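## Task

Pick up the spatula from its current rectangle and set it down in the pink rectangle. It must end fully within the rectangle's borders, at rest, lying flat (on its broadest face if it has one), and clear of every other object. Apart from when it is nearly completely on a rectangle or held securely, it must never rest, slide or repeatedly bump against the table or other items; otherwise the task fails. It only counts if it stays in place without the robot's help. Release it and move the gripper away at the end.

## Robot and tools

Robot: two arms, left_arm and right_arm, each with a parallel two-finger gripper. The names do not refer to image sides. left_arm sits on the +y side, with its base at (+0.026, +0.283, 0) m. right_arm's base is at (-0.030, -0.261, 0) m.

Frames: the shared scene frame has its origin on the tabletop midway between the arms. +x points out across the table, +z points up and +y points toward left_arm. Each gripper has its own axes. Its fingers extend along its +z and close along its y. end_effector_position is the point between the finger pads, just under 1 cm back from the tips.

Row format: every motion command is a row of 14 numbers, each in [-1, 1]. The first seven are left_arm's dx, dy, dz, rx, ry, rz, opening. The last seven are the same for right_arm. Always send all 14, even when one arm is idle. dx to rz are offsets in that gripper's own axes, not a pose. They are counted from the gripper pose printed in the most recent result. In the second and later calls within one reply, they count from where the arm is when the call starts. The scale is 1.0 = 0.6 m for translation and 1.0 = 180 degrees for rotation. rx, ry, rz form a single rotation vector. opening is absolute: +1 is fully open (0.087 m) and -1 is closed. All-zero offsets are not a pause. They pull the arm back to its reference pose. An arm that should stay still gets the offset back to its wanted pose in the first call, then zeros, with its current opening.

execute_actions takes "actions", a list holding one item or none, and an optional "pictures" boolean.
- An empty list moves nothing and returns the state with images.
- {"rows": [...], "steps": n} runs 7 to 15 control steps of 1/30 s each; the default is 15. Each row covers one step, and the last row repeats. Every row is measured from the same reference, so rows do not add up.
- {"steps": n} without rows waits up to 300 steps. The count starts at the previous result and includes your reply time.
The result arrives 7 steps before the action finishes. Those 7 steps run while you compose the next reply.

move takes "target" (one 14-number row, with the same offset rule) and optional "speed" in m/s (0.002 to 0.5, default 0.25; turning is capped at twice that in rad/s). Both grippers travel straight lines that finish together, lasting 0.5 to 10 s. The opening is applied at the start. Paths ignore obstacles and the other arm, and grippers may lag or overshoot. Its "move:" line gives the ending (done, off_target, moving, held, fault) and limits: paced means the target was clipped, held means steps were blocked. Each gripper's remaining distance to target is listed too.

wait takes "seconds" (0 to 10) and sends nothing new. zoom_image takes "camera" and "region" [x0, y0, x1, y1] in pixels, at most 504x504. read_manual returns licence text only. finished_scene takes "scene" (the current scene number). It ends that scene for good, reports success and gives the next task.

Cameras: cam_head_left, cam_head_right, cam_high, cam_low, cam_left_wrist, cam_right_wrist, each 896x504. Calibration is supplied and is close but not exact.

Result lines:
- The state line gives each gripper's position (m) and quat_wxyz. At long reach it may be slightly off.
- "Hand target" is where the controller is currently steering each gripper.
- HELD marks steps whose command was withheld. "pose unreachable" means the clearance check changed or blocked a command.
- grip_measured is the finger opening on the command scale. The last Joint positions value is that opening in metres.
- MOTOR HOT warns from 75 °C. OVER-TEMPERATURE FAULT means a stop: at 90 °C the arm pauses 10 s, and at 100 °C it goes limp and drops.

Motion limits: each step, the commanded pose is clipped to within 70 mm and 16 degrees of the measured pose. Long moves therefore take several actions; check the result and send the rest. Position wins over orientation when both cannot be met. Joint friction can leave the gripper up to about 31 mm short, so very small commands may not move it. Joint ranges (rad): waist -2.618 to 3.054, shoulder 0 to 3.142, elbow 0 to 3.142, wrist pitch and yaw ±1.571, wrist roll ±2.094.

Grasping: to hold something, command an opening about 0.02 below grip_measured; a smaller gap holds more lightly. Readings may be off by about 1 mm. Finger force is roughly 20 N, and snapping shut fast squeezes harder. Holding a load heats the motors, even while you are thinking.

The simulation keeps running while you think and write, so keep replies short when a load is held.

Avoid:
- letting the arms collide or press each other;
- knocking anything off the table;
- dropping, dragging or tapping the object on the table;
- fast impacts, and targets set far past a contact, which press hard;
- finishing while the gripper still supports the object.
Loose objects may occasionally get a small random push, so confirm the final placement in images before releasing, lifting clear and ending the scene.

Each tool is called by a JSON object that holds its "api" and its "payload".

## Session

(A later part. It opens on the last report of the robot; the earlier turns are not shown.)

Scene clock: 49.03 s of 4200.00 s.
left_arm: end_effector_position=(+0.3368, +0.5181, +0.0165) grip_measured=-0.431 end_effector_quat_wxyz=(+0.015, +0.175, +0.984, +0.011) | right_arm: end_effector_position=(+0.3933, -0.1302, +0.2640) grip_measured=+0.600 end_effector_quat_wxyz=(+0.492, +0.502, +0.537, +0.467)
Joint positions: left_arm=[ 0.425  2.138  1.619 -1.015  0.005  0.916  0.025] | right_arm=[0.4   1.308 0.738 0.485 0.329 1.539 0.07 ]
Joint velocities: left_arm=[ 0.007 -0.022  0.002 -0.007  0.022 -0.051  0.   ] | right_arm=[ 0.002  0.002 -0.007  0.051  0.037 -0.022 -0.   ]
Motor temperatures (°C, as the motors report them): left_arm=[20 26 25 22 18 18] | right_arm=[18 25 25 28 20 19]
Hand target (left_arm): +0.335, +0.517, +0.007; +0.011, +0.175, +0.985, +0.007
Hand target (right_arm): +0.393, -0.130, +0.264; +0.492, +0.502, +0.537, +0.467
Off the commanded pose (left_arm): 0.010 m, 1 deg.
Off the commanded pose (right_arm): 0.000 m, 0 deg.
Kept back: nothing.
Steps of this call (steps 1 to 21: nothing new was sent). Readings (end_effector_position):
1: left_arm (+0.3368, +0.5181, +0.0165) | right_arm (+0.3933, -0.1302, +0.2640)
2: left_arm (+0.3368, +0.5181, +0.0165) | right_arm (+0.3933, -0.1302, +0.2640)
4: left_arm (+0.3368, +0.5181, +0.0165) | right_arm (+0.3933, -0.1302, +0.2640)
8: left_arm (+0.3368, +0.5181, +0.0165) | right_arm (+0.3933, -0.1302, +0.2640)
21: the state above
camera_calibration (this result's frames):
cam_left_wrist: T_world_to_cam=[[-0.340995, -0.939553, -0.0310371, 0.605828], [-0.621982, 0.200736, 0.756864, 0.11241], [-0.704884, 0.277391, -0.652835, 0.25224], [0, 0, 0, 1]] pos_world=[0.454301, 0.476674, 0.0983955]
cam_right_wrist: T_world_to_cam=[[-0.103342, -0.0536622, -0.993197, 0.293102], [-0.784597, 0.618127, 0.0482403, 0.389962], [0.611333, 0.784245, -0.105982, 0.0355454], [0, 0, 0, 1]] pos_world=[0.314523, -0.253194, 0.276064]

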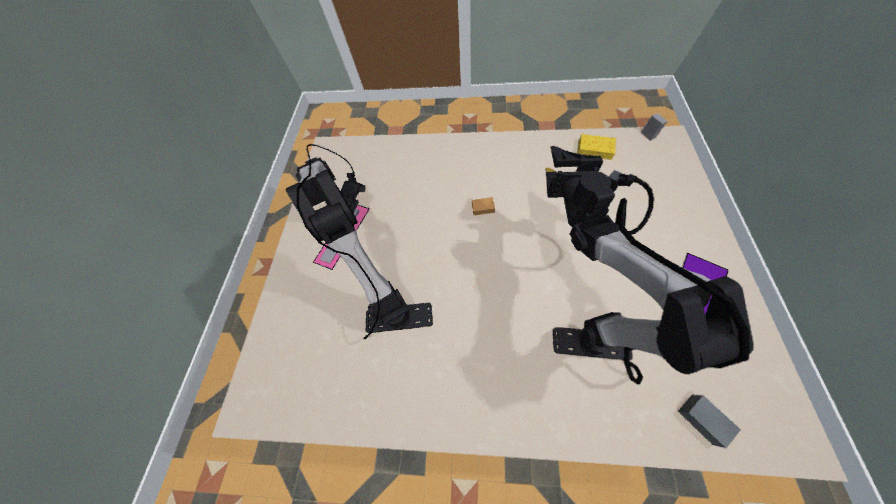

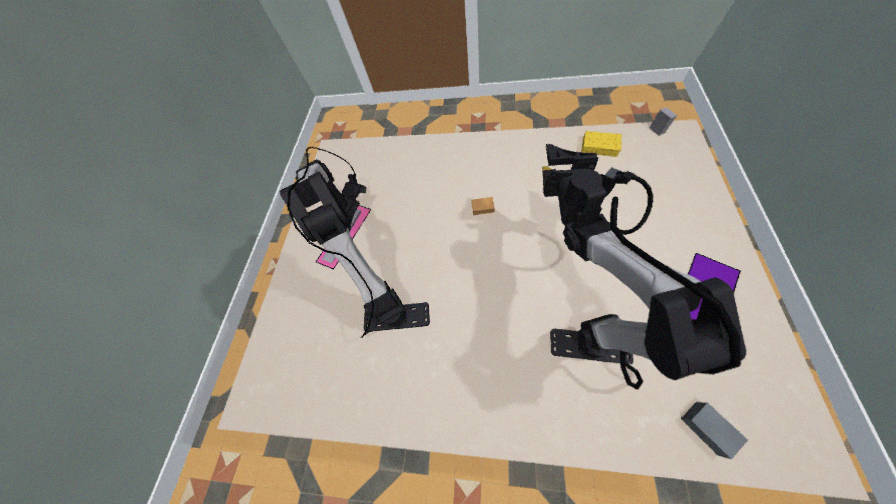

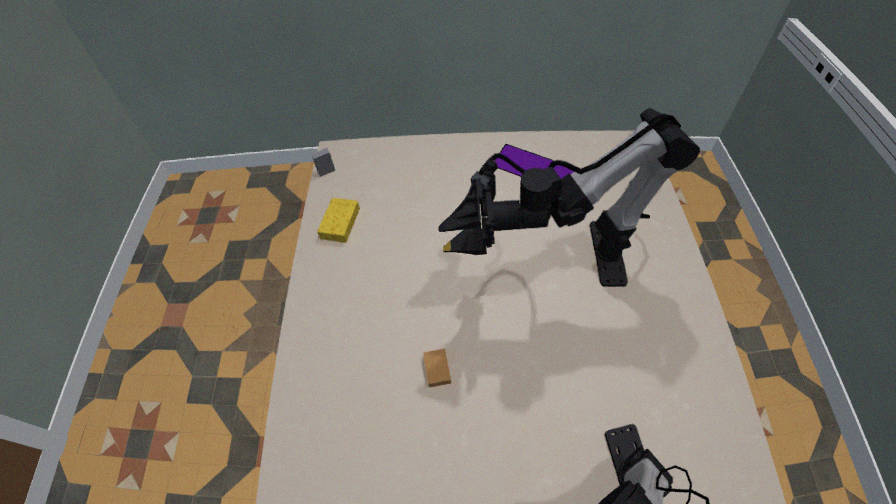

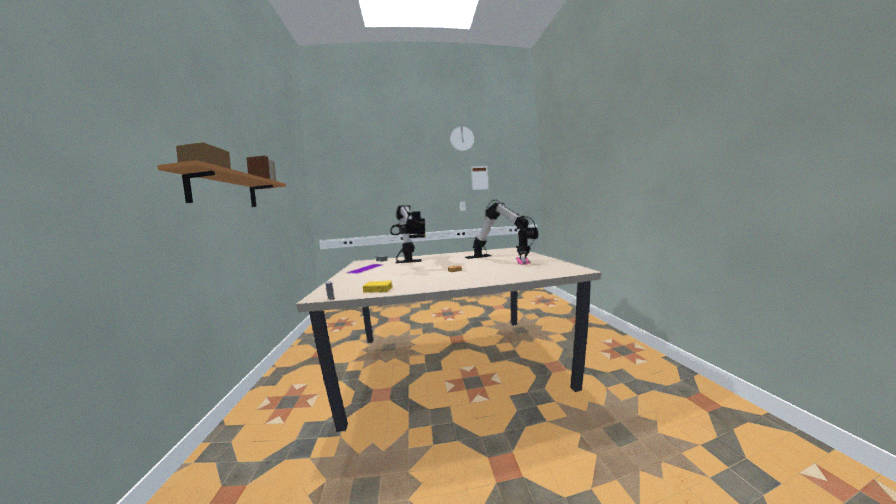

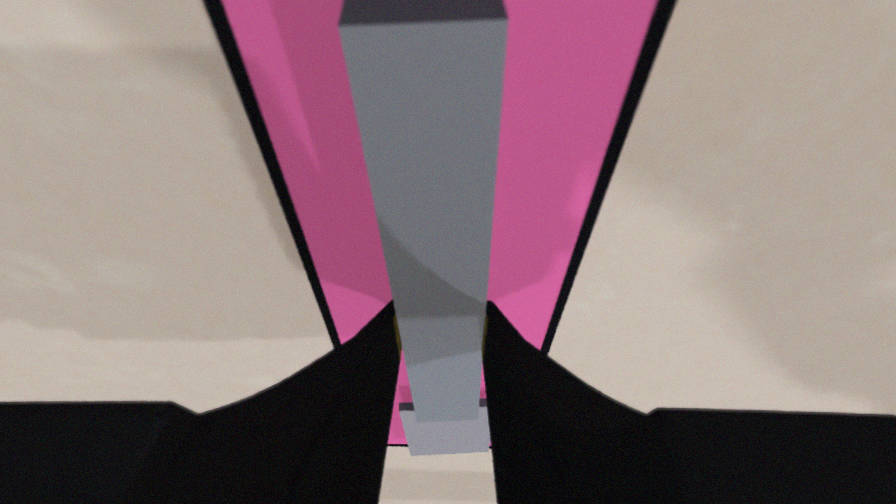

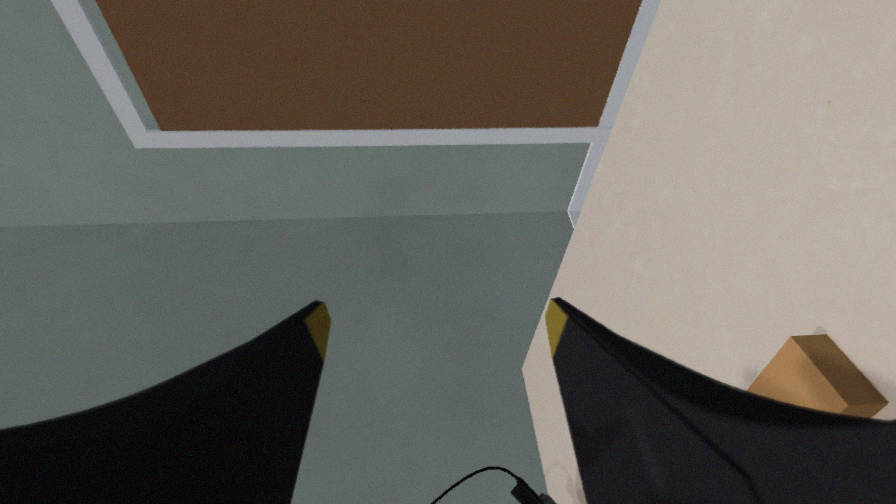

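{"api": "execute_actions", "payload": {"actions": [{"rows": [[0,0,0,0,0,0,0.3, 0,0,0,0,0,0,0.6]], "steps": 12}]}}

{"api": "move", "payload": {"target": [0,0,-0.2,0,0,0,0.3, 0,0,0,0,0,0,0.6], "speed": 0.15}}

Scene clock: 49.60 s of 4200.00 s.
left_arm: end_effector_position=(+0.3368, +0.5181, +0.0165) grip_measured=+0.298 end_effector_quat_wxyz=(+0.015, +0.175, +0.984, +0.011) | right_arm: end_effector_position=(+0.3933, -0.1302, +0.2640) grip_measured=+0.600 end_effector_quat_wxyz=(+0.492, +0.502, +0.537, +0.467)
Joint positions: left_arm=[ 0.425  2.138  1.619 -1.015  0.005  0.916  0.057] | right_arm=[0.4   1.308 0.738 0.485 0.329 1.539 0.07 ]
Joint velocities: left_arm=[0.002 0.002 0.002 0.022 0.007 0.022 0.003] | right_arm=[ 0.007 -0.012  0.002  0.037  0.022  0.007  0.   ]
Motor temperatures (°C, as the motors report them): left_arm=[20 26 25 22 18 18] | right_arm=[18 25 25 28 20 19]
Steps of this call (steps 1 to 12: nothing new was sent; steps 13 to 17: the first 5 steps of this action). Readings (end_effector_position):
13: left_arm (+0.3368, +0.5181, +0.0165) | right_arm (+0.3933, -0.1302, +0.2640)
14: left_arm (+0.3368, +0.5181, +0.0165) | right_arm (+0.3933, -0.1302, +0.2640)
16: left_arm (+0.3368, +0.5181, +0.0165) | right_arm (+0.3933, -0.1302, +0.2640)
17: the state above

Scene clock: 51.27 s of 4200.00 s.
left_arm: end_effector_position=(+0.3329, +0.5157, +0.1298) grip_measured=+0.300 end_effector_quat_wxyz=(+0.012, +0.175, +0.985, +0.007) | right_arm: end_effector_position=(+0.3933, -0.1302, +0.2640) grip_measured=+0.600 end_effector_quat_wxyz=(+0.492, +0.502, +0.537, +0.467)
Joint positions: left_arm=[ 0.425  2.099  2.013 -1.458  0.005  0.916  0.057] | right_arm=[0.4   1.308 0.738 0.485 0.329 1.539 0.07 ]
Joint velocities: left_arm=[-0.007  0.012 -0.007 -0.037  0.037 -0.007  0.   ] | right_arm=[-0.012 -0.012 -0.002 -0.007 -0.037 -0.022 -0.001]
Motor temperatures (°C, as the motors report them): left_arm=[20 26 25 22 18 18] | right_arm=[18 25 25 28 20 19]
Hand target (left_arm): +0.333, +0.516, +0.136; +0.015, +0.175, +0.984, +0.011
Hand target (right_arm): +0.393, -0.130, +0.264; +0.492, +0.502, +0.537, +0.467
Off your previous action's commanded pose (left_arm): 0.000 m, 0 deg at its last step (step 7 of this call).
Off your previous action's commanded pose (right_arm): 0.000 m, 0 deg at its last step (step 7 of this call).
Off the commanded pose (left_arm): 0.007 m, 1 deg.
Off the commanded pose (right_arm): 0.000 m, 0 deg.
Kept back: nothing.
move: done
camera_calibration (this result's frames):
cam_left_wrist: T_world_to_cam=[[-0.341237, -0.939706, -0.0225918, 0.604802], [-0.61513, 0.205071, 0.761289, 0.0196568], [-0.710755, 0.273677, -0.648019, 0.327412], [0, 0, 0, 1]] pos_world=[0.451181, 0.4747, 0.210868]
cam_right_wrist: T_world_to_cam=[[-0.103342, -0.0536622, -0.993197, 0.293102], [-0.784597, 0.618127, 0.0482403, 0.389962], [0.611333, 0.784245, -0.105982, 0.0355454], [0, 0, 0, 1]] pos_world=[0.314523, -0.253194, 0.276064]

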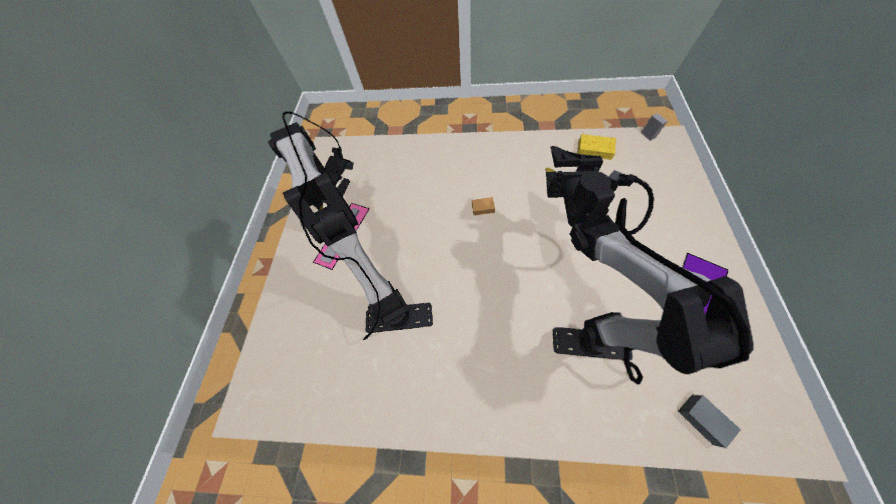

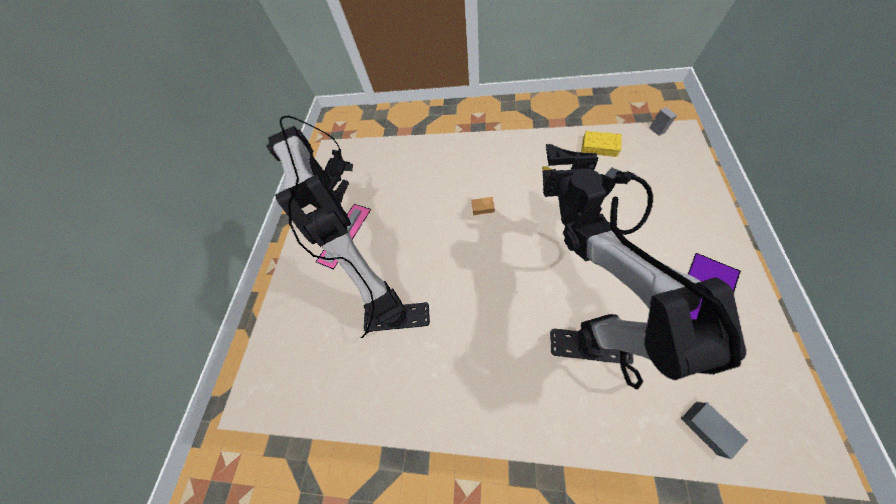

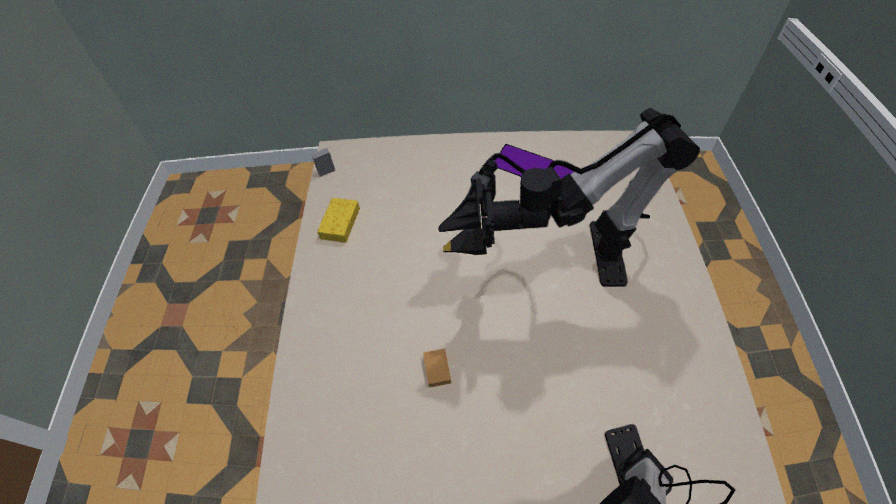

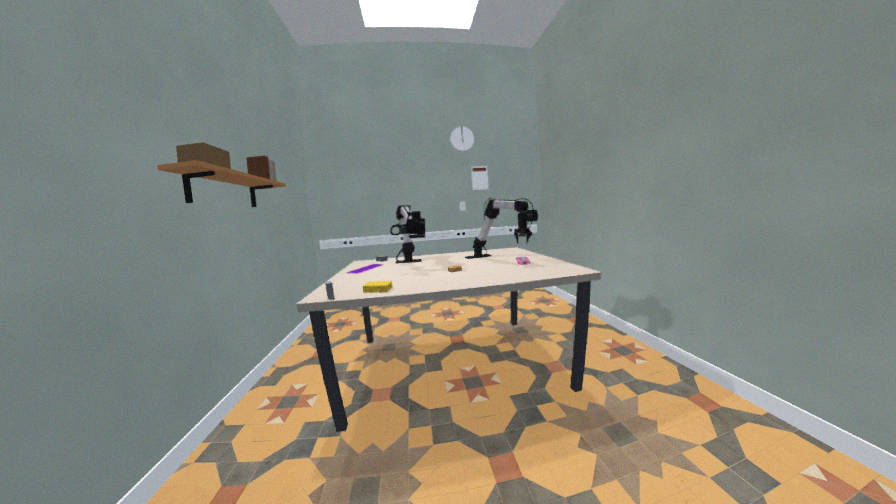

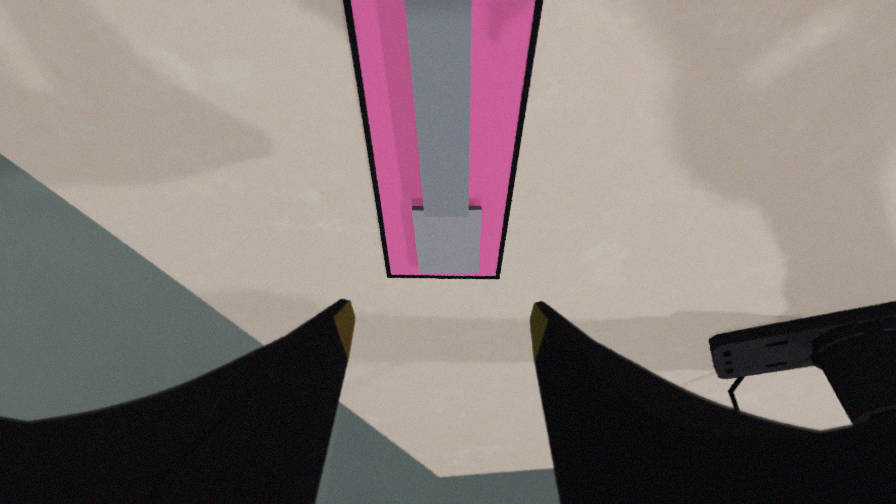

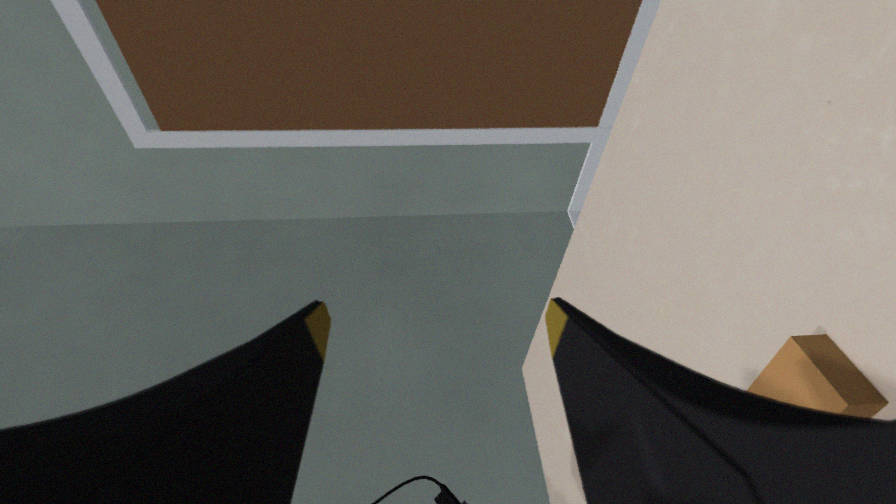

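{"api": "zoom_image", "payload": {"camera": "cam_left_wrist", "region": [360, 190, 520, 300]}}

{"api": "zoom_image", "payload": {"camera": "cam_head_right", "region": [290, 190, 400, 285]}}

Region (360, 190, 520, 300) of cam_left_wrist's 896x504 image, scaled by 3.150, with more detail than that image has; it fills the top 346 rows of this view, and the rest is white.

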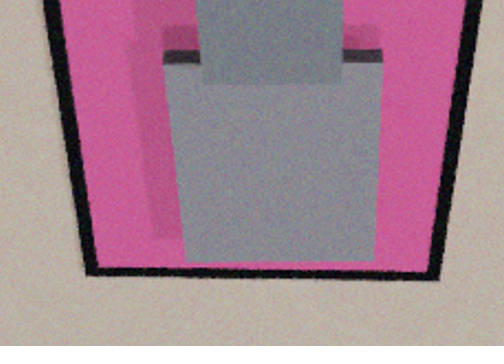

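Region (290, 190, 400, 285) of cam_head_right's 896x504 image, scaled by 4.582, with more detail than that image has; it fills the top 435 rows of this view, and the rest is white.

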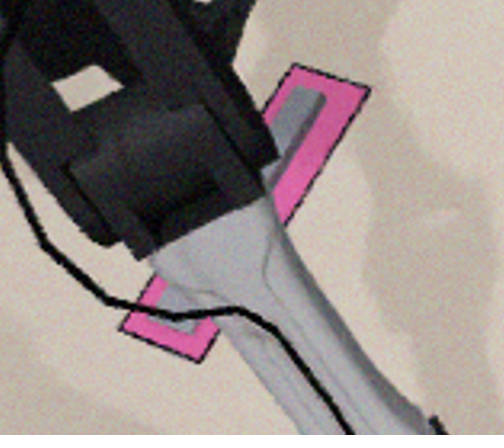

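{"api": "finished_scene", "payload": {"scene": 1}}

The scene is finished: the task was done.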